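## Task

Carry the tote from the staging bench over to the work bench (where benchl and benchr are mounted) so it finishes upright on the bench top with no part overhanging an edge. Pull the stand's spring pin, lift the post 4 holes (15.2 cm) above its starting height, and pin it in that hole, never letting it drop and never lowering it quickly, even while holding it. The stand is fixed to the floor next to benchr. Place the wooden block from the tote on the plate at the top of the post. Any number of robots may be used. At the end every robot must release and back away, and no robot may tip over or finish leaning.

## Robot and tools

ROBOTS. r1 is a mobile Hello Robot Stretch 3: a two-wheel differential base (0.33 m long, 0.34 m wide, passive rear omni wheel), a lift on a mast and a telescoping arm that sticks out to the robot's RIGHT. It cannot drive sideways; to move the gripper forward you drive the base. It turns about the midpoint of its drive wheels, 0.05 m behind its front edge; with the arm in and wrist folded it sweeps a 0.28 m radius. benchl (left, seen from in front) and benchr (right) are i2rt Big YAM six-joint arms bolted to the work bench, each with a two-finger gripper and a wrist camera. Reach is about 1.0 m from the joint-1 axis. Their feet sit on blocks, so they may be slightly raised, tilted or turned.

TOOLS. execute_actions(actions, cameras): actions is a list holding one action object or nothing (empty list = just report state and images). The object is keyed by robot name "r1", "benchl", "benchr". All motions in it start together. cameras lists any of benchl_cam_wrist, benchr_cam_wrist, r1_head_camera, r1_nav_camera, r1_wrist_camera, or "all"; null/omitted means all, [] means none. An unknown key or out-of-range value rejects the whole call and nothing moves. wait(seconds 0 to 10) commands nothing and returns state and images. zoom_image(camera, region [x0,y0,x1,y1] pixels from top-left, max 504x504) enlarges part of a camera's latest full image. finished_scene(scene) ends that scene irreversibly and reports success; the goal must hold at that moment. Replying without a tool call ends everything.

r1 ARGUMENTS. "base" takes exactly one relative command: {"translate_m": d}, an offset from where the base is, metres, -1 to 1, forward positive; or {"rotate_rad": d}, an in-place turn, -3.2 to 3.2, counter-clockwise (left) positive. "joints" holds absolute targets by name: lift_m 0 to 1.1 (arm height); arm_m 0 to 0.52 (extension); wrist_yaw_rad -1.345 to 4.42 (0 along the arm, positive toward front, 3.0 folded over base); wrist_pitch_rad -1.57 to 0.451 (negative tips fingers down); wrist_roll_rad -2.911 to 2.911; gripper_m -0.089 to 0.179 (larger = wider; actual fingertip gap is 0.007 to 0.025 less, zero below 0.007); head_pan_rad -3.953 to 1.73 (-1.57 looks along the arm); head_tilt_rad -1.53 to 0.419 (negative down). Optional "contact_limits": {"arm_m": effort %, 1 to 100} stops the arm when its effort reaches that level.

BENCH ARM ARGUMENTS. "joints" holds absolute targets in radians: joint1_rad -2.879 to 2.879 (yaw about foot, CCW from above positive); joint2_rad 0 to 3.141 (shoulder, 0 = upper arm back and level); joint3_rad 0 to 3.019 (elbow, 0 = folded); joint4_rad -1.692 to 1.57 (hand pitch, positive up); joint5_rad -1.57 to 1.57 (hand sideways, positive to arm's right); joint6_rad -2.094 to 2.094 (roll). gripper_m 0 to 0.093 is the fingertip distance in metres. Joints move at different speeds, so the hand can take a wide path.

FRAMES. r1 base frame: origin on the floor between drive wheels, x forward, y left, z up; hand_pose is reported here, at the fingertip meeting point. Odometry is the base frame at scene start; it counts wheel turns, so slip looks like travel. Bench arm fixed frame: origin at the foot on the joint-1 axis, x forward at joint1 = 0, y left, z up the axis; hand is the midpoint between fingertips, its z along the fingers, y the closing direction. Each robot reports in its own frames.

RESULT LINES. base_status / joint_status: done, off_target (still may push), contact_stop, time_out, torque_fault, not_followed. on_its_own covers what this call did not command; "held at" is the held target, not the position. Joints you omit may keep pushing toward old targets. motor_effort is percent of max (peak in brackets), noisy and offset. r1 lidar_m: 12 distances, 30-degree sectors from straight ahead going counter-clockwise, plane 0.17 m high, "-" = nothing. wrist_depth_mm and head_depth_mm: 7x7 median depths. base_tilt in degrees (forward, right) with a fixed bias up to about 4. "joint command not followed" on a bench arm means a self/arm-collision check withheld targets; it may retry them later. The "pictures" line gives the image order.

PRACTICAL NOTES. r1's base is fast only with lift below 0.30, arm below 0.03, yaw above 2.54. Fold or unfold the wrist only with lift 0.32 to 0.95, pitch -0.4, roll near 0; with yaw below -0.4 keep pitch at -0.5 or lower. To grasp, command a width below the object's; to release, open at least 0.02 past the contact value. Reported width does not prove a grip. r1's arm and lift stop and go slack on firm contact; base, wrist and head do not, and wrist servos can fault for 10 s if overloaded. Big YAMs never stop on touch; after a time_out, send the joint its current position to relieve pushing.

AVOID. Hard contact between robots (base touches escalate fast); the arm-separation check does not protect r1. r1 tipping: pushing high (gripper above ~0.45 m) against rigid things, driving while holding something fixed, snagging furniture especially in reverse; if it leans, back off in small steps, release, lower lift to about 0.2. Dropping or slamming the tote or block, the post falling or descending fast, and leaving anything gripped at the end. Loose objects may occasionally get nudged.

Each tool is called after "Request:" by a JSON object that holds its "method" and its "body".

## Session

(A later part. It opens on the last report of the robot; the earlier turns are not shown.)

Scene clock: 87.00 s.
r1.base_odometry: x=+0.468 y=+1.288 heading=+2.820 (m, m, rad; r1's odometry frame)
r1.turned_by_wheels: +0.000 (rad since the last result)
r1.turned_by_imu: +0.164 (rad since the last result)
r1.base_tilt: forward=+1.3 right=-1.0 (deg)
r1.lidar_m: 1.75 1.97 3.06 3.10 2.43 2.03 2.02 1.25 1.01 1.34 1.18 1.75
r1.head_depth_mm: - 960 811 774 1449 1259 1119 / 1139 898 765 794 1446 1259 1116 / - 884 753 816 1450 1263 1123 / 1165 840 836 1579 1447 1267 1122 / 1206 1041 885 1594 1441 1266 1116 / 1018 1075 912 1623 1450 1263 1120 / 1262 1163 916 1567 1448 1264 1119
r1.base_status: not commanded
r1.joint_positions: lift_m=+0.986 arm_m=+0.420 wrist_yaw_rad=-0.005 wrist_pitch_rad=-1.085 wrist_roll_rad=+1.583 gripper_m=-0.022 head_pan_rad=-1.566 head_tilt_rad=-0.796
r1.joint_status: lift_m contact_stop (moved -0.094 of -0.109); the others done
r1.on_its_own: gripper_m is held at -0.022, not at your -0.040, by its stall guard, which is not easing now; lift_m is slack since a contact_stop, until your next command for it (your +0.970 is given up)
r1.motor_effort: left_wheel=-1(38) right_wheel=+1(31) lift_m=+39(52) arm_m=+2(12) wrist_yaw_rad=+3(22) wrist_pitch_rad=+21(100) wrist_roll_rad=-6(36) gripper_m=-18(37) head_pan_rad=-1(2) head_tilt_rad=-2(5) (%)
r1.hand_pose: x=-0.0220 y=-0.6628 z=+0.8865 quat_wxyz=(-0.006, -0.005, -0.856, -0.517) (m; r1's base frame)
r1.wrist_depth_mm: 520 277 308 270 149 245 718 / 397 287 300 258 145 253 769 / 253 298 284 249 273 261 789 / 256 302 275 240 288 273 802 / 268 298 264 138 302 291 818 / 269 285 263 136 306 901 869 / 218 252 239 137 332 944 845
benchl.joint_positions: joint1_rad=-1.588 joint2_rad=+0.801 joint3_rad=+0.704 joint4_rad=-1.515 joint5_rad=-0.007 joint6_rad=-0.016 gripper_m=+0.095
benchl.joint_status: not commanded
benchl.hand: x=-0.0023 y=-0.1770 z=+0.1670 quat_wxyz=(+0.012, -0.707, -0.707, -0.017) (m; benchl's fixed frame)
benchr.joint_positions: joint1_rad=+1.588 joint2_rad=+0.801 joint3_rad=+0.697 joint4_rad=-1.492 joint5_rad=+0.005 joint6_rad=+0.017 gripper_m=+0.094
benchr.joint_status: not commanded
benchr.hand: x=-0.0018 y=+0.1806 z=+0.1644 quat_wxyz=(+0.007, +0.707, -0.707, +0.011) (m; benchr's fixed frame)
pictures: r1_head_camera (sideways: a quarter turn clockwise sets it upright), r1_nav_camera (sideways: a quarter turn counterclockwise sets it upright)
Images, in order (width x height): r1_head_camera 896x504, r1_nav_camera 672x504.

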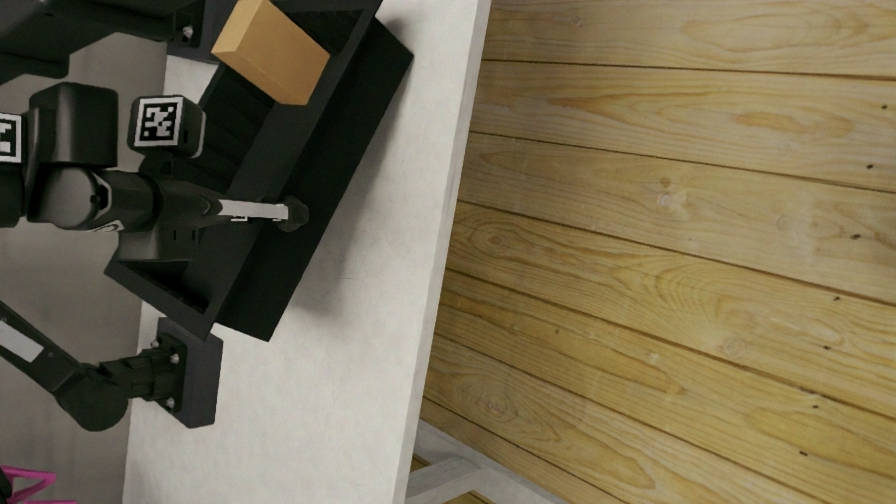

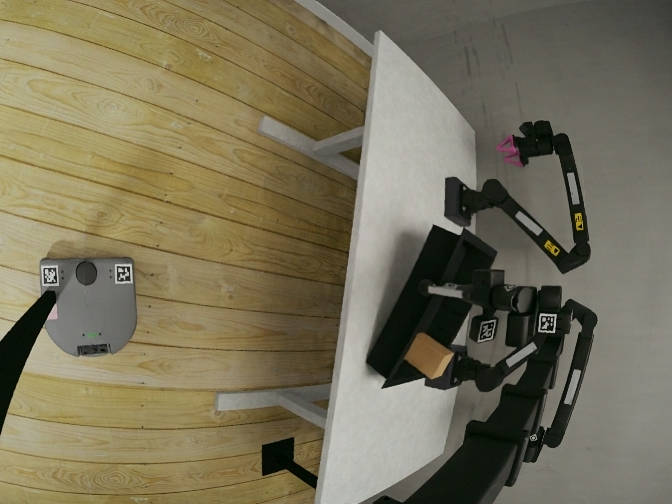

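Rough, but survived. Loosen grip, lower while moving forward slightly.

Request:
{"method": "execute_actions", "body": {"actions": [{"r1":{"base":{"translate_m":0.035},"joints":{"lift_m":0.89,"gripper_m":-0.005}}}], "cameras": ["r1_head_camera"]}}

Request:
{"method": "execute_actions", "body": {"actions": [{"r1":{"joints":{"gripper_m":0.07}}}], "cameras": []}}

Request:
{"method": "execute_actions", "body": {"actions": [{"r1":{"joints":{"lift_m":1.0}}}], "cameras": []}}

Request:
{"method": "execute_actions", "body": {"actions": [{"r1":{"base":{"rotate_rad":-0.19},"joints":{"arm_m":0,"wrist_pitch_rad":-1.5,"head_tilt_rad":-0.5,"head_pan_rad":-2.2}},"benchr":{"joints":{"joint1_rad":0,"joint2_rad":1.1,"joint3_rad":1.1}}}], "cameras": ["r1_head_camera","benchr_cam_wrist","r1_nav_camera"]}}

Scene clock: 94.57 s.
r1.base_odometry: x=+0.435 y=+1.299 heading=+2.820 (m, m, rad; r1's odometry frame)
r1.turned_by_wheels: +0.000 (rad since the last result)
r1.turned_by_imu: -0.001 (rad since the last result)
r1.base_tilt: forward=+1.2 right=-1.0 (deg)
r1.lidar_m: 1.72 1.93 3.04 3.12 2.47 2.06 2.06 1.27 1.03 1.34 1.16 1.72
r1.head_depth_mm: 1113 - - 793 1437 1264 1120 / 1113 - 885 795 1451 1261 1120 / 1127 - 795 814 1446 1259 1116 / 1194 1177 824 1574 1444 1265 1117 / 1157 1079 863 1584 1452 1267 1119 / 1194 1086 914 1629 1442 1259 1120 / 1278 1162 917 1573 1451 1263 1116
r1.base_status: done
r1.joint_positions: lift_m=+0.890 arm_m=+0.420 wrist_yaw_rad=-0.003 wrist_pitch_rad=-1.081 wrist_roll_rad=+1.578 gripper_m=-0.005 head_pan_rad=-1.566 head_tilt_rad=-0.796
r1.joint_status: all done
r1.motor_effort: left_wheel=+0(2) right_wheel=-1(7) lift_m=+29(38) arm_m=+2(2) wrist_yaw_rad=+2(3) wrist_pitch_rad=+19(21) wrist_roll_rad=-4(6) gripper_m=-11(53) head_pan_rad=-2(1) head_tilt_rad=-2(2) (%)
r1.hand_pose: x=-0.0219 y=-0.6638 z=+0.7915 quat_wxyz=(-0.004, -0.004, -0.857, -0.515) (m; r1's base frame)
r1.wrist_depth_mm: 232 277 248 214 180 169 640 / 242 285 257 220 187 173 672 / 251 296 266 226 194 178 701 / 266 310 276 185 202 185 725 / 277 318 296 136 206 194 734 / 289 297 305 146 209 820 757 / 415 254 254 196 229 871 778
benchl.joint_positions: joint1_rad=-1.588 joint2_rad=+0.801 joint3_rad=+0.704 joint4_rad=-1.515 joint5_rad=-0.007 joint6_rad=-0.016 gripper_m=+0.095
benchl.joint_status: not commanded
benchl.hand: x=-0.0023 y=-0.1770 z=+0.1670 quat_wxyz=(+0.012, -0.707, -0.707, -0.017) (m; benchl's fixed frame)
benchr.joint_positions: joint1_rad=+1.588 joint2_rad=+0.801 joint3_rad=+0.697 joint4_rad=-1.492 joint5_rad=+0.005 joint6_rad=+0.017 gripper_m=+0.094
benchr.joint_status: not commanded
benchr.hand: x=-0.0018 y=+0.1806 z=+0.1644 quat_wxyz=(+0.007, +0.707, -0.707, +0.011) (m; benchr's fixed frame)
pictures: r1_head_camera (sideways: a quarter turn clockwise sets it upright)
Images, in order (width x height): r1_head_camera 896x504.

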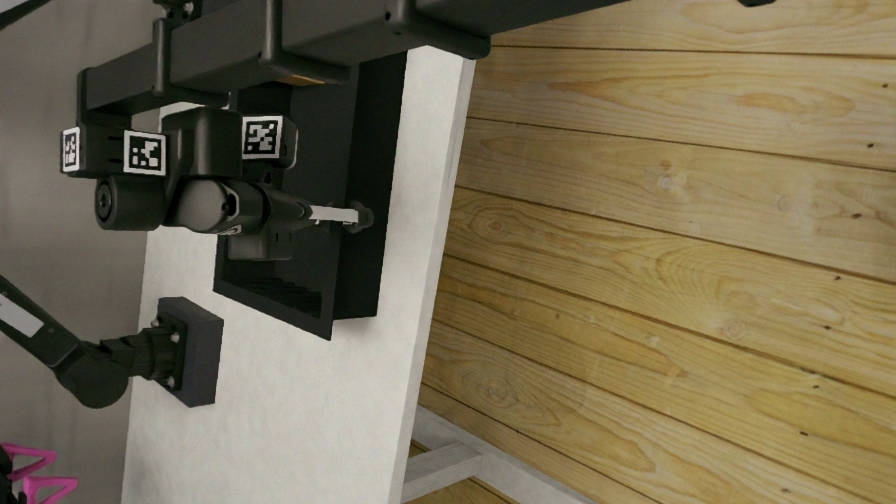

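Scene clock: 95.80 s.
r1.base_odometry: x=+0.435 y=+1.299 heading=+2.820 (m, m, rad; r1's odometry frame)
r1.turned_by_wheels: +0.000 (rad since the last result)
r1.turned_by_imu: +0.000 (rad since the last result)
r1.base_tilt: forward=+1.3 right=-1.0 (deg)
r1.lidar_m: 1.71 1.93 3.04 3.10 2.47 2.06 2.06 1.27 1.02 1.35 1.17 1.72
r1.head_depth_mm: 1107 - - 790 1434 1259 1119 / 1110 - 882 790 1451 1263 1117 / 1133 - 797 812 1456 1261 1119 / 1186 1190 871 1585 1447 1261 1115 / 1183 1076 865 1574 1449 1266 1117 / 1197 1086 918 1627 1450 1259 1117 / 1271 1170 914 1560 1445 1258 1117
r1.base_status: not commanded
r1.joint_positions: lift_m=+0.890 arm_m=+0.420 wrist_yaw_rad=-0.003 wrist_pitch_rad=-1.059 wrist_roll_rad=+1.577 gripper_m=+0.070 head_pan_rad=-1.566 head_tilt_rad=-0.796
r1.joint_status: all done
r1.motor_effort: left_wheel=+0(0) right_wheel=+0(1) lift_m=+31(31) arm_m=+2(1) wrist_yaw_rad=+2(2) wrist_pitch_rad=+6(19) wrist_roll_rad=-3(4) gripper_m=+1(80) head_pan_rad=-1(1) head_tilt_rad=-2(2) (%)
r1.hand_pose: x=-0.0218 y=-0.6689 z=+0.7937 quat_wxyz=(-0.003, -0.003, -0.863, -0.506) (m; r1's base frame)
r1.wrist_depth_mm: 236 277 255 216 174 170 157 / 248 288 262 222 186 174 665 / 257 297 271 229 193 178 689 / 273 308 284 236 200 182 711 / 383 322 305 243 203 191 739 / 416 298 287 147 227 808 769 / 419 259 255 223 225 833 780
benchl.joint_positions: joint1_rad=-1.588 joint2_rad=+0.801 joint3_rad=+0.704 joint4_rad=-1.515 joint5_rad=-0.007 joint6_rad=-0.016 gripper_m=+0.095
benchl.joint_status: not commanded
benchl.hand: x=-0.0023 y=-0.1770 z=+0.1670 quat_wxyz=(+0.012, -0.707, -0.707, -0.017) (m; benchl's fixed frame)
benchr.joint_positions: joint1_rad=+1.588 joint2_rad=+0.801 joint3_rad=+0.697 joint4_rad=-1.492 joint5_rad=+0.005 joint6_rad=+0.017 gripper_m=+0.094
benchr.joint_status: not commanded
benchr.hand: x=-0.0018 y=+0.1806 z=+0.1644 quat_wxyz=(+0.007, +0.707, -0.707, +0.011) (m; benchr's fixed frame)
pictures: none
No camera images: the call's "cameras" was empty. Leave "cameras" out to get every camera's image.

Scene clock: 97.63 s.
r1.base_odometry: x=+0.435 y=+1.299 heading=+2.820 (m, m, rad; r1's odometry frame)
r1.turned_by_wheels: +0.000 (rad since the last result)
r1.turned_by_imu: +0.000 (rad since the last result)
r1.base_tilt: forward=+1.3 right=-1.1 (deg)
r1.lidar_m: 1.72 1.93 3.03 3.11 2.47 2.07 2.06 1.27 1.03 1.34 1.16 1.72
r1.head_depth_mm: 1143 1003 828 773 1443 1254 1110 / 1184 1116 895 793 1445 1253 1117 / - 1113 909 812 1450 1258 1118 / 1173 1119 909 1585 1453 1262 1120 / 1180 1076 861 1571 1444 1260 1115 / 1199 1084 914 1616 1460 1264 1126 / 1266 1167 915 1575 1450 1273 1118
r1.base_status: not commanded
r1.joint_positions: lift_m=+1.000 arm_m=+0.420 wrist_yaw_rad=-0.002 wrist_pitch_rad=-1.059 wrist_roll_rad=+1.577 gripper_m=+0.070 head_pan_rad=-1.566 head_tilt_rad=-0.796
r1.joint_status: all done
r1.motor_effort: left_wheel=-1(1) right_wheel=+0(1) lift_m=+48(51) arm_m=+2(1) wrist_yaw_rad=+2(1) wrist_pitch_rad=+5(8) wrist_roll_rad=-3(3) gripper_m=+0(2) head_pan_rad=-1(1) head_tilt_rad=-2(2) (%)
r1.hand_pose: x=-0.0218 y=-0.6690 z=+0.9031 quat_wxyz=(-0.003, -0.003, -0.863, -0.505) (m; r1's base frame)
r1.wrist_depth_mm: 553 479 358 333 292 257 739 / 576 492 377 343 298 266 770 / 614 522 388 354 294 272 793 / 637 534 405 363 299 289 804 / 665 561 397 379 316 302 821 / 665 515 353 336 297 932 844 / 439 588 507 305 330 915 857
benchl.joint_positions: joint1_rad=-1.588 joint2_rad=+0.801 joint3_rad=+0.704 joint4_rad=-1.515 joint5_rad=-0.007 joint6_rad=-0.016 gripper_m=+0.095
benchl.joint_status: not commanded
benchl.hand: x=-0.0023 y=-0.1770 z=+0.1670 quat_wxyz=(+0.012, -0.707, -0.707, -0.017) (m; benchl's fixed frame)
benchr.joint_positions: joint1_rad=+1.588 joint2_rad=+0.801 joint3_rad=+0.697 joint4_rad=-1.492 joint5_rad=+0.005 joint6_rad=+0.017 gripper_m=+0.094
benchr.joint_status: not commanded
benchr.hand: x=-0.0018 y=+0.1806 z=+0.1644 quat_wxyz=(+0.007, +0.707, -0.707, +0.011) (m; benchr's fixed frame)
pictures: none
No camera images: the call's "cameras" was empty. Leave "cameras" out to get every camera's image.

Scene clock: 101.93 s.
r1.base_odometry: x=+0.435 y=+1.299 heading=+2.630 (m, m, rad; r1's odometry frame)
r1.turned_by_wheels: -0.190 (rad since the last result)
r1.turned_by_imu: -0.189 (rad since the last result)
r1.base_tilt: forward=+1.3 right=-1.1 (deg)
r1.lidar_m: 1.72 1.79 2.47 3.06 2.88 2.13 2.06 1.89 1.03 1.34 1.17 1.78
r1.head_depth_mm: 1638 1852 2092 2306 - - - / 1520 1695 1920 2084 - - 1190 / 1416 1577 1660 - - - - / 1335 1457 1616 - - - - / 1247 1374 1484 1208 - - - / 1186 1291 1382 1195 - - - / 1119 1201 1314 1195 - - -
r1.base_status: done
r1.joint_positions: lift_m=+1.000 arm_m=+0.000 wrist_yaw_rad=-0.001 wrist_pitch_rad=-1.494 wrist_roll_rad=+1.574 gripper_m=+0.070 head_pan_rad=-2.193 head_tilt_rad=-0.507
r1.joint_status: all done
r1.motor_effort: left_wheel=+1(5) right_wheel=-2(8) lift_m=+48(49) arm_m=-3(4) wrist_yaw_rad=+0(2) wrist_pitch_rad=-4(5) wrist_roll_rad=-2(3) gripper_m=+0(1) head_pan_rad=-2(29) head_tilt_rad=+4(29) (%)
r1.hand_pose: x=-0.0215 y=-0.1407 z=+0.8810 quat_wxyz=(-0.001, -0.002, -0.734, -0.680) (m; r1's base frame)
r1.wrist_depth_mm: - - 964 958 935 917 903 / - - - 992 - 951 924 / - - - - - 981 947 / - - - - - - 974 / - - - - - - - / - - - - - - - / - - - - - - -
benchl.joint_positions: joint1_rad=-1.588 joint2_rad=+0.801 joint3_rad=+0.704 joint4_rad=-1.515 joint5_rad=-0.007 joint6_rad=-0.016 gripper_m=+0.095
benchl.joint_status: not commanded
benchl.hand: x=-0.0023 y=-0.1770 z=+0.1670 quat_wxyz=(+0.012, -0.707, -0.707, -0.017) (m; benchl's fixed frame)
benchr.joint_positions: joint1_rad=+0.008 joint2_rad=+1.106 joint3_rad=+1.061 joint4_rad=-1.492 joint5_rad=+0.005 joint6_rad=+0.017 gripper_m=+0.094
benchr.joint_status: all done
benchr.hand: x=+0.3024 y=+0.0009 z=+0.2366 quat_wxyz=(-0.017, -0.005, -1.000, +0.002) (m; benchr's fixed frame)
pictures: benchr_cam_wrist, r1_head_camera (sideways: a quarter turn clockwise sets it upright), r1_nav_camera (sideways: a quarter turn counterclockwise sets it upright)
Images, in order (width x height): benchr_cam_wrist 616x616, r1_head_camera 896x504, r1_nav_camera 672x504.

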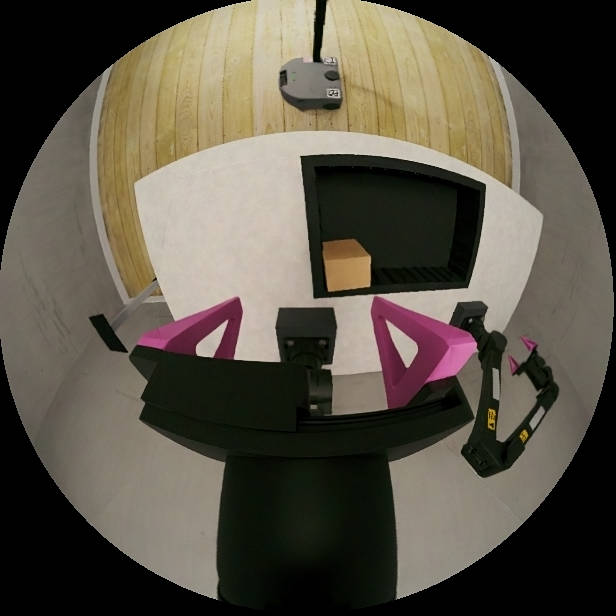

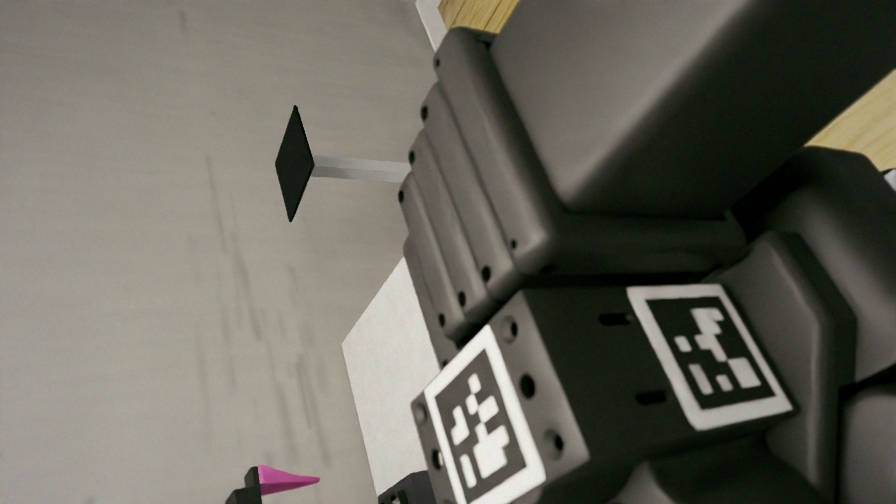

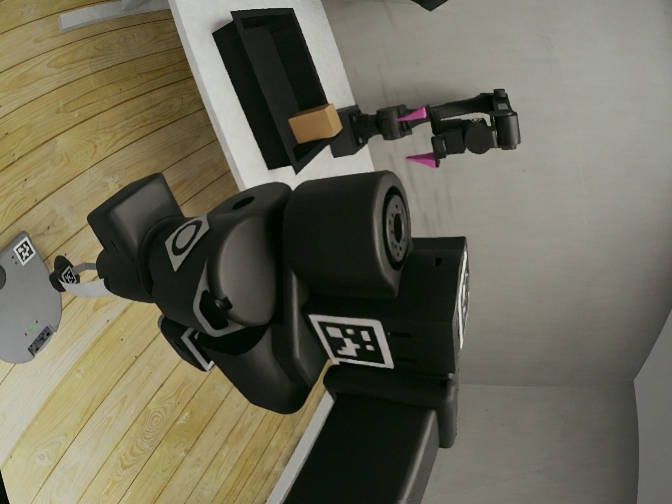

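Request:
{"method": "execute_actions", "body": {"actions": [{"r1":{"base":{"translate_m":-1.0},"joints":{"lift_m":0.55,"head_pan_rad":-1.45,"head_tilt_rad":-0.55,"wrist_roll_rad":0}},"benchr":{"joints":{"joint1_rad":1.47,"joint2_rad":1.4,"joint3_rad":0.6,"joint4_rad":0.8}}}], "cameras": ["r1_head_camera","benchr_cam_wrist","r1_nav_camera"]}}

Scene clock: 120.20 s.
r1.base_odometry: x=+1.306 y=+0.809 heading=+2.630 (m, m, rad; r1's odometry frame)
r1.turned_by_wheels: +0.000 (rad since the last result)
r1.turned_by_imu: -0.012 (rad since the last result)
r1.base_tilt: forward=+1.2 right=-1.0 (deg)
r1.lidar_m: 2.73 2.83 3.36 3.04 1.49 1.09 1.05 1.09 1.38 0.96 1.03 1.91
r1.head_depth_mm: 1067 1167 1295 1456 1632 1455 1234 / 1087 1186 1318 1477 1661 1459 1221 / 1090 1208 1339 1506 1680 1443 1222 / 1103 1226 1299 1500 1614 1412 1225 / 1118 1232 1358 1563 1737 1462 1232 / 1133 1219 1356 1552 1709 1424 1226 / 1154 973 1378 1033 1240 1404 1192
r1.base_status: done
r1.joint_positions: lift_m=+0.550 arm_m=+0.000 wrist_yaw_rad=-0.001 wrist_pitch_rad=-1.494 wrist_roll_rad=+0.005 gripper_m=+0.070 head_pan_rad=-1.457 head_tilt_rad=-0.543
r1.joint_status: all done
r1.motor_effort: left_wheel=+1(2) right_wheel=-2(6) lift_m=+31(42) arm_m=-3(3) wrist_yaw_rad=+0(0) wrist_pitch_rad=-3(4) wrist_roll_rad=-2(4) gripper_m=+1(1) head_pan_rad=+3(34) head_tilt_rad=-4(11) (%)
r1.hand_pose: x=-0.0216 y=-0.1407 z=+0.4317 quat_wxyz=(+0.517, +0.479, -0.520, -0.482) (m; r1's base frame)
r1.wrist_depth_mm: 564 558 563 554 557 552 558 / 560 575 566 567 562 566 565 / 584 577 574 575 576 580 580 / 598 595 583 - - 585 581 / 592 601 593 - - 603 595 / 609 620 621 - - 611 604 / 618 631 617 - - 616 624
benchl.joint_positions: joint1_rad=-1.588 joint2_rad=+0.801 joint3_rad=+0.704 joint4_rad=-1.515 joint5_rad=-0.007 joint6_rad=-0.016 gripper_m=+0.095
benchl.joint_status: not commanded
benchl.hand: x=-0.0023 y=-0.1770 z=+0.1670 quat_wxyz=(+0.012, -0.707, -0.707, -0.017) (m; benchl's fixed frame)
benchr.joint_positions: joint1_rad=+1.466 joint2_rad=+1.411 joint3_rad=+0.599 joint4_rad=+0.775 joint5_rad=+0.005 joint6_rad=+0.017 gripper_m=+0.094
benchr.joint_status: all done
benchr.hand: x=+0.0576 y=+0.5343 z=+0.2292 quat_wxyz=(-0.513, +0.476, -0.540, -0.468) (m; benchr's fixed frame)
pictures: benchr_cam_wrist, r1_head_camera (sideways: a quarter turn clockwise sets it upright), r1_nav_camera (sideways: a quarter turn counterclockwise sets it upright)
Images, in order (width x height): benchr_cam_wrist 616x616, r1_head_camera 896x504, r1_nav_camera 672x504.

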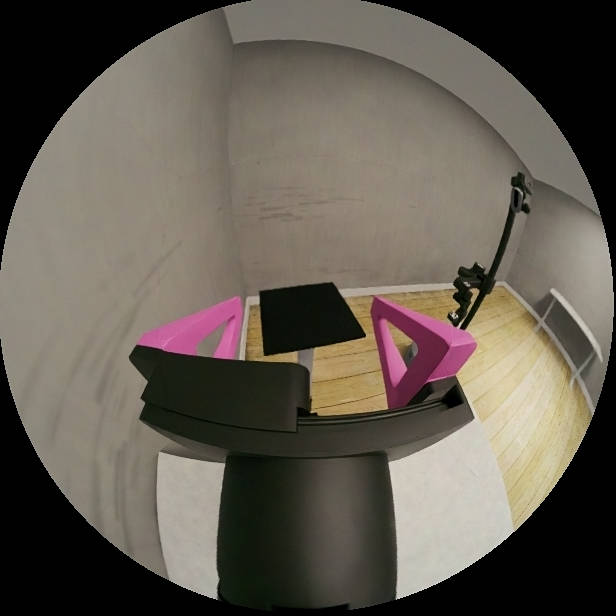

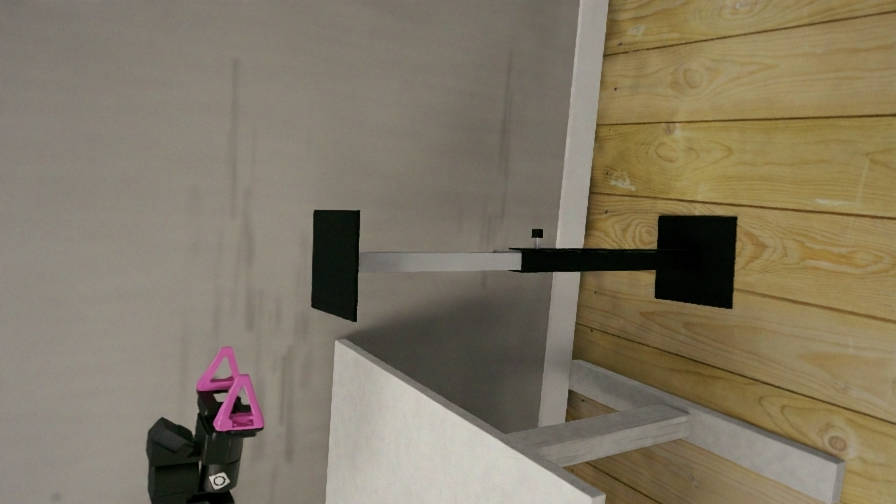

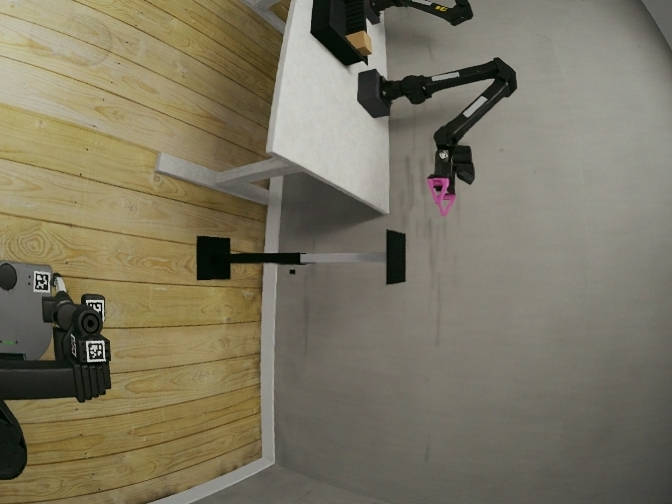

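Request:
{"method": "execute_actions", "body": {"actions": [{"r1":{"base":{"translate_m":-0.5},"joints":{"head_pan_rad":-1.0}},"benchr":{"joints":{"joint2_rad":1.88,"joint3_rad":0.62,"joint4_rad":1.29,"joint6_rad":1.57}}}], "cameras": ["r1_head_camera"]}}

Request:
{"method": "execute_actions", "body": {"actions": [{"r1":{"base":{"rotate_rad":1.59},"joints":{"head_pan_rad":-1.57,"head_tilt_rad":-0.7}}}], "cameras": []}}

Request:
{"method": "execute_actions", "body": {"actions": [{"r1":{"base":{"translate_m":-0.93},"joints":{"wrist_pitch_rad":0,"lift_m":0.46,"gripper_m":0.1}}}], "cameras": ["r1_head_camera","benchr_cam_wrist","r1_wrist_camera"]}}

Scene clock: 137.77 s.
r1.base_odometry: x=+1.742 y=+0.564 heading=+2.630 (m, m, rad; r1's odometry frame)
r1.turned_by_wheels: +0.000 (rad since the last result)
r1.turned_by_imu: -0.006 (rad since the last result)
r1.base_tilt: forward=+1.4 right=-1.1 (deg)
r1.lidar_m: 3.24 3.36 3.59 2.13 0.77 0.56 0.55 0.57 0.78 1.34 1.14 1.34
r1.head_depth_mm: 1112 1206 1314 1450 1615 1456 1228 / 1172 1277 1410 1561 1692 1464 1226 / 1246 1359 1496 1696 1772 1446 1222 / 1321 1438 1236 1708 1662 1448 1229 / 1402 1540 1558 1997 1762 1446 1237 / 1469 1302 1469 1589 1676 1453 1223 / 1275 1521 1458 2133 1770 1460 1223
r1.base_status: done
r1.joint_positions: lift_m=+0.550 arm_m=+0.000 wrist_yaw_rad=-0.001 wrist_pitch_rad=-1.494 wrist_roll_rad=+0.005 gripper_m=+0.070 head_pan_rad=-1.007 head_tilt_rad=-0.543
r1.joint_status: all done
r1.motor_effort: left_wheel=+1(2) right_wheel=-2(6) lift_m=+30(30) arm_m=-2(2) wrist_yaw_rad=+0(0) wrist_pitch_rad=-3(3) wrist_roll_rad=-3(2) gripper_m=+1(0) head_pan_rad=+3(24) head_tilt_rad=-4(4) (%)
r1.hand_pose: x=-0.0216 y=-0.1407 z=+0.4317 quat_wxyz=(+0.517, +0.479, -0.520, -0.482) (m; r1's base frame)
r1.wrist_depth_mm: 553 560 554 556 558 560 557 / 576 563 563 563 562 571 558 / 581 577 582 580 584 577 569 / 598 585 591 - - 585 584 / 607 605 594 - - 594 599 / 605 614 615 - - 607 603 / 628 624 628 - - 620 588
benchl.joint_positions: joint1_rad=-1.588 joint2_rad=+0.801 joint3_rad=+0.704 joint4_rad=-1.515 joint5_rad=-0.007 joint6_rad=-0.016 gripper_m=+0.095
benchl.joint_status: not commanded
benchl.hand: x=-0.0023 y=-0.1770 z=+0.1670 quat_wxyz=(+0.012, -0.707, -0.707, -0.017) (m; benchl's fixed frame)
benchr.joint_positions: joint1_rad=+1.466 joint2_rad=+1.881 joint3_rad=+0.600 joint4_rad=+1.266 joint5_rad=+0.005 joint6_rad=+1.559 gripper_m=+0.094
benchr.joint_status: all done
benchr.hand: x=+0.0597 y=+0.5540 z=+0.1002 quat_wxyz=(-0.043, -0.035, -0.712, -0.700) (m; benchr's fixed frame)
pictures: r1_head_camera (sideways: a quarter turn clockwise sets it upright)
Images, in order (width x height): r1_head_camera 896x504.

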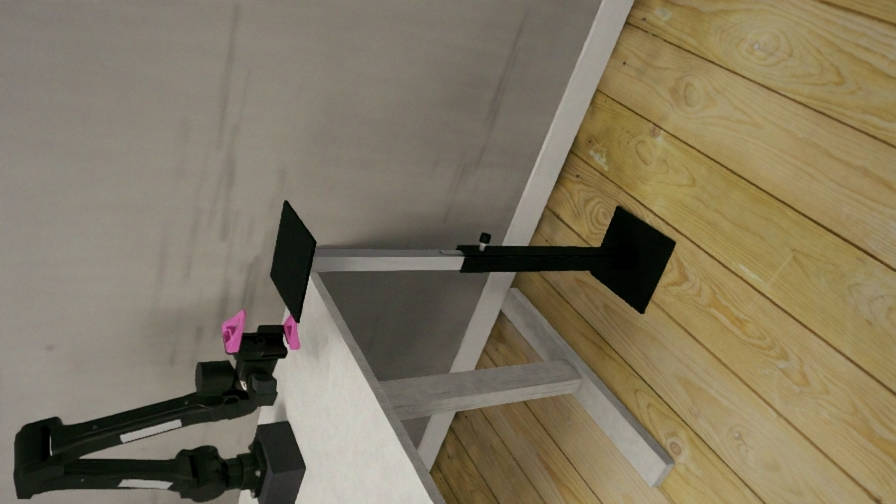

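Scene clock: 141.27 s.
r1.base_odometry: x=+1.742 y=+0.564 heading=-2.064 (m, m, rad; r1's odometry frame)
r1.turned_by_wheels: +1.590 (rad since the last result)
r1.turned_by_imu: +1.580 (rad since the last result)
r1.base_tilt: forward=+1.1 right=-1.0 (deg)
r1.lidar_m: 1.93 0.76 0.56 0.55 0.57 0.79 1.33 1.14 1.35 3.24 3.39 3.10
r1.head_depth_mm: 2644 2991 2387 1890 1553 1329 1152 / 2684 2971 2425 1894 1559 1326 1150 / 2766 3006 2393 1891 1558 1322 1157 / 2758 3010 2408 1896 1547 1324 1151 / 2735 2983 2401 1887 1562 1325 1155 / 2779 3018 2406 1883 1556 1326 1149 / 2828 3053 2395 1892 1549 1324 1154
r1.base_status: done
r1.joint_positions: lift_m=+0.550 arm_m=+0.000 wrist_yaw_rad=-0.001 wrist_pitch_rad=-1.495 wrist_roll_rad=+0.005 gripper_m=+0.070 head_pan_rad=-1.563 head_tilt_rad=-0.691
r1.joint_status: all done
r1.motor_effort: left_wheel=-2(5) right_wheel=+2(5) lift_m=+31(30) arm_m=-2(2) wrist_yaw_rad=+0(0) wrist_pitch_rad=-3(3) wrist_roll_rad=-2(2) gripper_m=+1(0) head_pan_rad=-2(27) head_tilt_rad=-4(21) (%)
r1.hand_pose: x=-0.0216 y=-0.1407 z=+0.4317 quat_wxyz=(+0.517, +0.479, -0.520, -0.482) (m; r1's base frame)
r1.wrist_depth_mm: 565 562 557 545 553 558 558 / 572 576 566 574 568 571 562 / 587 579 580 584 587 580 570 / 586 580 595 - - 597 588 / 600 601 591 - - 593 602 / 619 607 612 - - 612 616 / 626 635 630 - - 629 628
benchl.joint_positions: joint1_rad=-1.588 joint2_rad=+0.801 joint3_rad=+0.704 joint4_rad=-1.515 joint5_rad=-0.007 joint6_rad=-0.016 gripper_m=+0.095
benchl.joint_status: not commanded
benchl.hand: x=-0.0023 y=-0.1770 z=+0.1670 quat_wxyz=(+0.012, -0.707, -0.707, -0.017) (m; benchl's fixed frame)
benchr.joint_positions: joint1_rad=+1.466 joint2_rad=+1.881 joint3_rad=+0.600 joint4_rad=+1.266 joint5_rad=+0.005 joint6_rad=+1.559 gripper_m=+0.094
benchr.joint_status: not commanded
benchr.hand: x=+0.0597 y=+0.5540 z=+0.1002 quat_wxyz=(-0.043, -0.035, -0.712, -0.700) (m; benchr's fixed frame)
pictures: none
No camera images: the call's "cameras" was empty. Leave "cameras" out to get every camera's image.

Scene clock: 151.53 s.
r1.base_odometry: x=+2.182 y=+1.383 heading=-2.064 (m, m, rad; r1's odometry frame)
r1.turned_by_wheels: +0.000 (rad since the last result)
r1.turned_by_imu: -0.010 (rad since the last result)
r1.base_tilt: forward=+1.3 right=-1.0 (deg)
r1.lidar_m: 2.07 0.79 0.58 0.56 0.55 0.41 0.40 0.41 0.57 0.61 3.35 4.41
r1.head_depth_mm: 1396 1339 1077 1313 1285 1236 1120 / 1854 1341 1080 1788 1516 1322 1157 / 1657 852 751 1738 1516 1307 1180 / 2648 1345 1001 1730 1491 1317 1173 / 2699 1338 1073 1895 1525 1329 1152 / 2758 2928 1075 1904 1567 1330 1154 / 2753 2979 2425 1881 1574 1322 1152
r1.base_status: done
r1.joint_positions: lift_m=+0.460 arm_m=+0.000 wrist_yaw_rad=-0.001 wrist_pitch_rad=-0.023 wrist_roll_rad=+0.005 gripper_m=+0.100 head_pan_rad=-1.563 head_tilt_rad=-0.691
r1.joint_status: all done
r1.motor_effort: left_wheel=-1(6) right_wheel=+1(4) lift_m=+31(27) arm_m=-2(2) wrist_yaw_rad=+0(1) wrist_pitch_rad=+14(14) wrist_roll_rad=-2(2) gripper_m=+1(79) head_pan_rad=-2(2) head_tilt_rad=-4(5) (%)
r1.hand_pose: x=-0.0216 y=-0.4009 z=+0.5692 quat_wxyz=(+0.705, +0.008, -0.709, -0.008) (m; r1's base frame)
r1.wrist_depth_mm: - - - - - 676 448 / - - 921 661 719 607 448 / - - - 728 - 683 459 / - - - 744 - 705 456 / - - - 757 - 639 470 / - - - 797 - 617 461 / 934 908 861 826 839 748 461
benchl.joint_positions: joint1_rad=-1.588 joint2_rad=+0.801 joint3_rad=+0.704 joint4_rad=-1.515 joint5_rad=-0.007 joint6_rad=-0.016 gripper_m=+0.095
benchl.joint_status: not commanded
benchl.hand: x=-0.0023 y=-0.1770 z=+0.1670 quat_wxyz=(+0.012, -0.707, -0.707, -0.017) (m; benchl's fixed frame)
benchr.joint_positions: joint1_rad=+1.466 joint2_rad=+1.881 joint3_rad=+0.600 joint4_rad=+1.266 joint5_rad=+0.005 joint6_rad=+1.559 gripper_m=+0.094
benchr.joint_status: not commanded
benchr.hand: x=+0.0597 y=+0.5540 z=+0.1002 quat_wxyz=(-0.043, -0.035, -0.712, -0.700) (m; benchr's fixed frame)
pictures: benchr_cam_wrist, r1_head_camera (sideways: a quarter turn clockwise sets it upright), r1_wrist_camera
Images, in order (width x height): benchr_cam_wrist 616x616, r1_head_camera 896x504, r1_wrist_camera 644x364.

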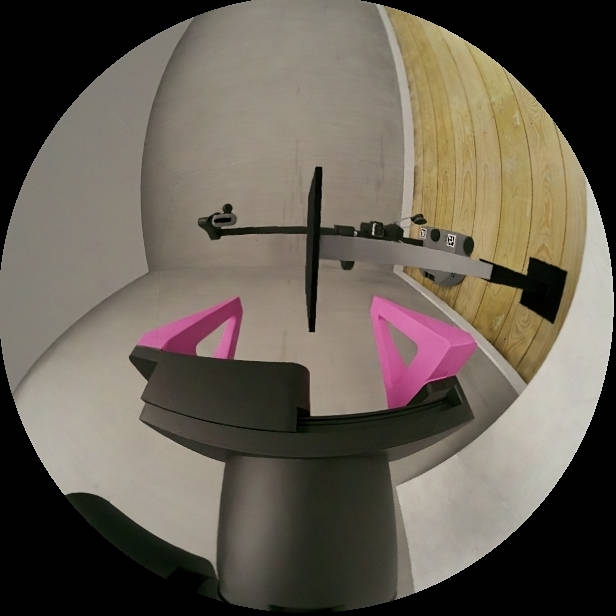

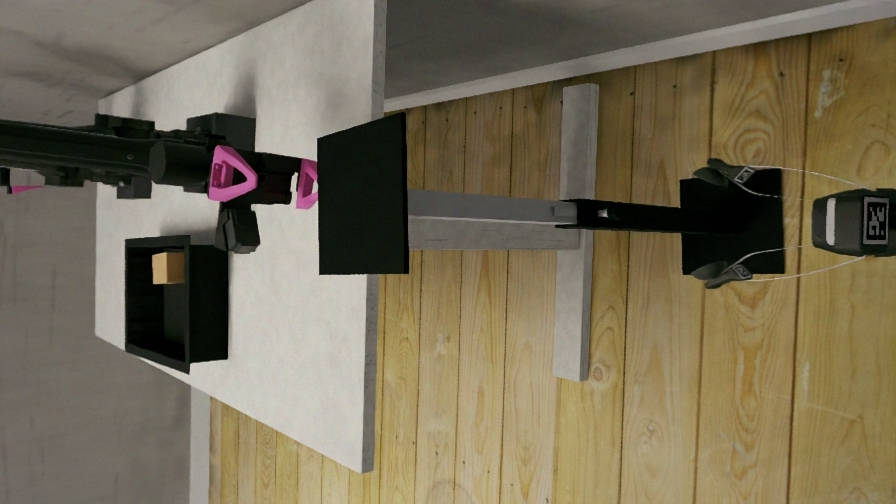

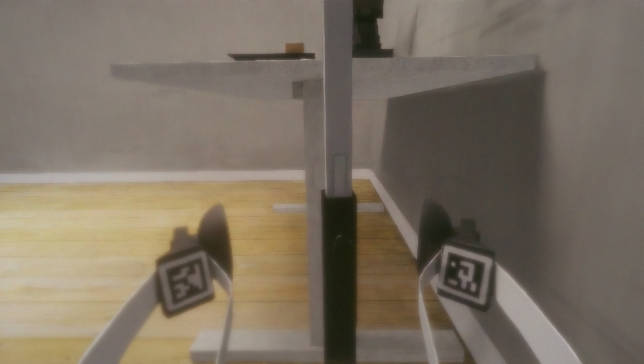

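Request:
{"method": "execute_actions", "body": {"actions": [{"r1":{"base":{"translate_m":-0.015},"joints":{"lift_m":0.445,"arm_m":0.1,"gripper_m":0.07}},"benchr":{"joints":{"joint2_rad":2.04,"joint3_rad":0.925,"joint4_rad":1.17}}}], "cameras": ["r1_head_camera","benchr_cam_wrist","r1_wrist_camera"]}}

Scene clock: 161.97 s.
r1.base_odometry: x=+2.189 y=+1.397 heading=-2.064 (m, m, rad; r1's odometry frame)
r1.turned_by_wheels: +0.000 (rad since the last result)
r1.turned_by_imu: -0.001 (rad since the last result)
r1.base_tilt: forward=+1.3 right=-1.0 (deg)
r1.lidar_m: 2.07 0.79 0.58 0.56 0.53 0.39 0.38 0.40 0.55 0.61 3.36 4.43
r1.head_depth_mm: 1345 1306 1075 1275 1240 1214 1110 / 1931 1488 1078 1781 1526 1323 1199 / 845 851 721 1789 1511 1325 - / 2621 1333 752 1269 1448 1259 1153 / 2639 1337 1077 1900 1513 1326 1160 / 2742 2928 1071 1894 1549 1327 1151 / 2742 2995 2348 1882 1565 1326 1149
r1.base_status: done
r1.joint_positions: lift_m=+0.445 arm_m=+0.100 wrist_yaw_rad=-0.001 wrist_pitch_rad=-0.022 wrist_roll_rad=+0.005 gripper_m=+0.070 head_pan_rad=-1.563 head_tilt_rad=-0.691
r1.joint_status: all done
r1.motor_effort: left_wheel=-1(4) right_wheel=+1(3) lift_m=+30(30) arm_m=+2(4) wrist_yaw_rad=+0(0) wrist_pitch_rad=+13(14) wrist_roll_rad=-2(2) gripper_m=+0(82) head_pan_rad=-3(3) head_tilt_rad=-4(5) (%)
r1.hand_pose: x=-0.0216 y=-0.5003 z=+0.5544 quat_wxyz=(+0.706, +0.008, -0.709, -0.008) (m; r1's base frame)
r1.wrist_depth_mm: - - - 474 918 571 438 / - - 795 498 852 614 435 / - - - 618 - 659 442 / - - - 642 - 668 437 / - - - 282 - 667 439 / - - - 293 - 627 442 / 903 914 891 306 890 719 443
benchl.joint_positions: joint1_rad=-1.588 joint2_rad=+0.801 joint3_rad=+0.704 joint4_rad=-1.515 joint5_rad=-0.007 joint6_rad=-0.016 gripper_m=+0.095
benchl.joint_status: not commanded
benchl.hand: x=-0.0023 y=-0.1770 z=+0.1670 quat_wxyz=(+0.012, -0.707, -0.707, -0.017) (m; benchl's fixed frame)
benchr.joint_positions: joint1_rad=+1.466 joint2_rad=+2.046 joint3_rad=+0.905 joint4_rad=+1.181 joint5_rad=+0.005 joint6_rad=+1.560 gripper_m=+0.094
benchr.joint_status: all done
benchr.hand: x=+0.0705 y=+0.6567 z=+0.0988 quat_wxyz=(-0.043, -0.034, -0.692, -0.720) (m; benchr's fixed frame)
pictures: benchr_cam_wrist, r1_head_camera (sideways: a quarter turn clockwise sets it upright), r1_wrist_camera
Images, in order (width x height): benchr_cam_wrist 616x616, r1_head_camera 896x504, r1_wrist_camera 644x364.

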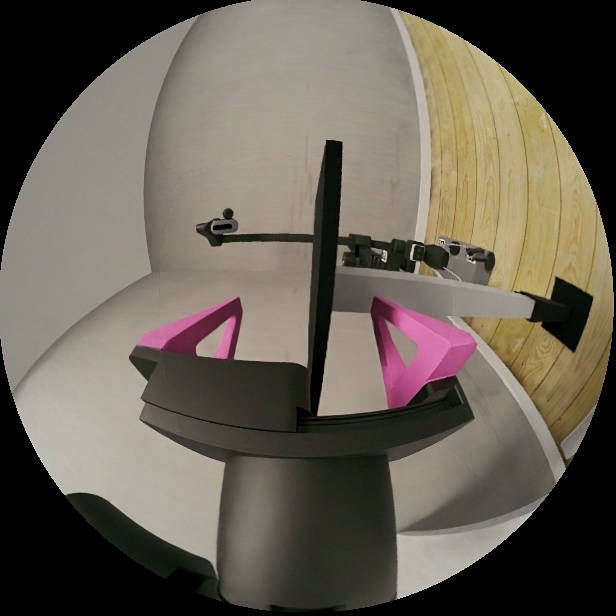

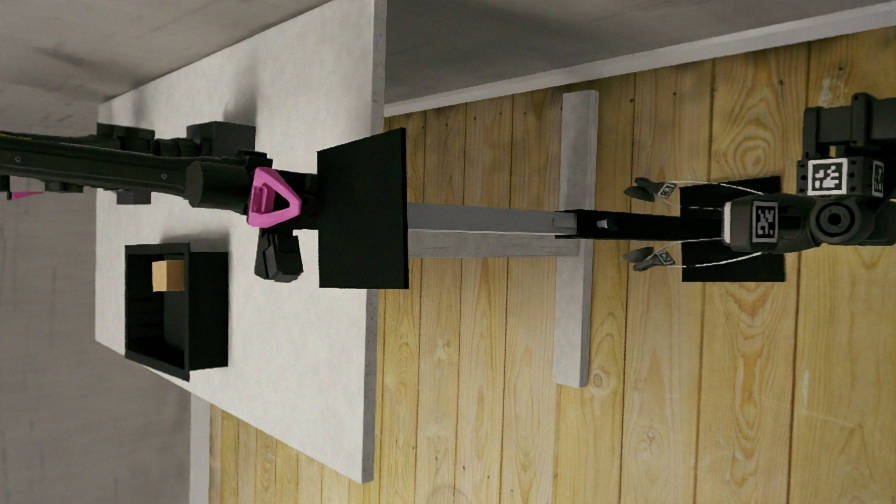

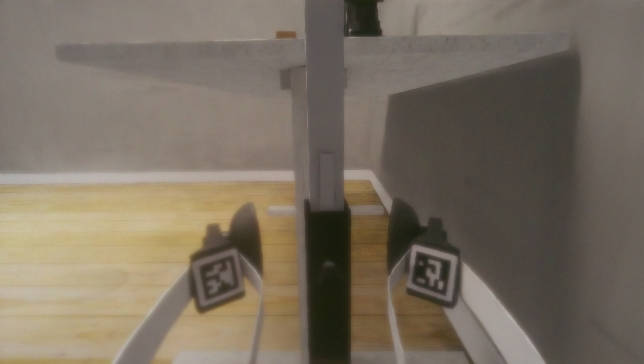

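Request:
{"method": "execute_actions", "body": {"actions": [{"r1":{"joints":{"lift_m":0.40,"arm_m":0.14}},"benchr":{"joints":{"joint4_rad":1.14,"gripper_m":0}}}], "cameras": ["r1_head_camera","r1_wrist_camera"]}}

Scene clock: 170.63 s.
r1.base_odometry: x=+2.189 y=+1.397 heading=-2.064 (m, m, rad; r1's odometry frame)
r1.turned_by_wheels: +0.000 (rad since the last result)
r1.turned_by_imu: -0.001 (rad since the last result)
r1.base_tilt: forward=+1.3 right=-1.0 (deg)
r1.lidar_m: 2.06 0.79 0.58 0.56 0.53 0.39 0.38 0.40 0.55 0.61 3.35 4.42
r1.head_depth_mm: 1338 1302 1074 1266 1242 1210 1110 / 1934 1488 1074 1778 1511 1331 1152 / 840 846 744 1787 1516 1322 - / 2640 1344 749 1267 1441 1277 1126 / 2625 1333 1076 1886 1520 1322 1148 / 2758 2925 1077 1894 1551 1326 1155 / 2760 2970 2315 1890 1559 1320 1153
r1.base_status: not commanded
r1.joint_positions: lift_m=+0.400 arm_m=+0.140 wrist_yaw_rad=-0.001 wrist_pitch_rad=-0.021 wrist_roll_rad=+0.005 gripper_m=+0.070 head_pan_rad=-1.563 head_tilt_rad=-0.691
r1.joint_status: all done
r1.motor_effort: left_wheel=-1(1) right_wheel=+0(1) lift_m=+31(33) arm_m=+3(0) wrist_yaw_rad=+0(1) wrist_pitch_rad=+13(13) wrist_roll_rad=-2(2) gripper_m=+0(0) head_pan_rad=-2(3) head_tilt_rad=-5(4) (%)
r1.hand_pose: x=-0.0216 y=-0.5403 z=+0.5094 quat_wxyz=(+0.706, +0.008, -0.709, -0.008) (m; r1's base frame)
r1.wrist_depth_mm: - 472 476 425 506 510 422 / - - - 552 - 659 437 / - - - 580 - 670 439 / - - - 232 - 659 438 / - - - 238 - 668 442 / - - - 248 - 613 439 / 849 822 838 259 825 711 443
benchl.joint_positions: joint1_rad=-1.588 joint2_rad=+0.801 joint3_rad=+0.704 joint4_rad=-1.515 joint5_rad=-0.007 joint6_rad=-0.016 gripper_m=+0.095
benchl.joint_status: not commanded
benchl.hand: x=-0.0023 y=-0.1770 z=+0.1670 quat_wxyz=(+0.012, -0.707, -0.707, -0.017) (m; benchl's fixed frame)
benchr.joint_positions: joint1_rad=+1.466 joint2_rad=+2.046 joint3_rad=+0.905 joint4_rad=+1.153 joint5_rad=+0.005 joint6_rad=+1.592 gripper_m=+0.005
benchr.joint_status: gripper_m off_target (ended at +0.005, target +0.000); the others done
benchr.hand: x=+0.0705 y=+0.6569 z=+0.0920 quat_wxyz=(-0.032, -0.046, -0.701, -0.711) (m; benchr's fixed frame)
pictures: r1_head_camera (sideways: a quarter turn clockwise sets it upright), r1_wrist_camera
Images, in order (width x height): r1_head_camera 896x504, r1_wrist_camera 644x364.

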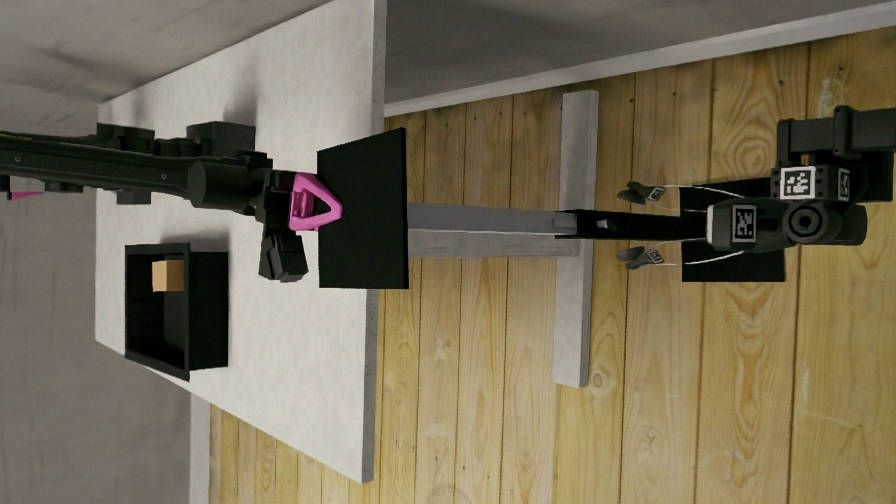

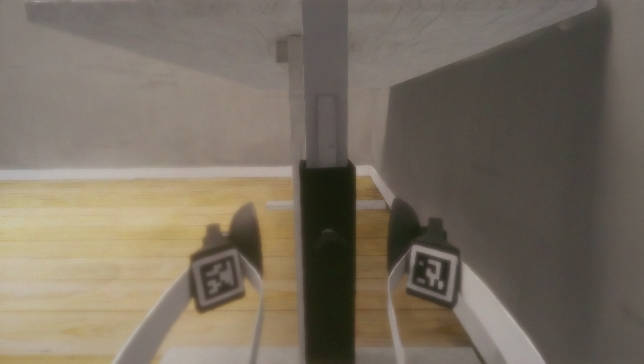

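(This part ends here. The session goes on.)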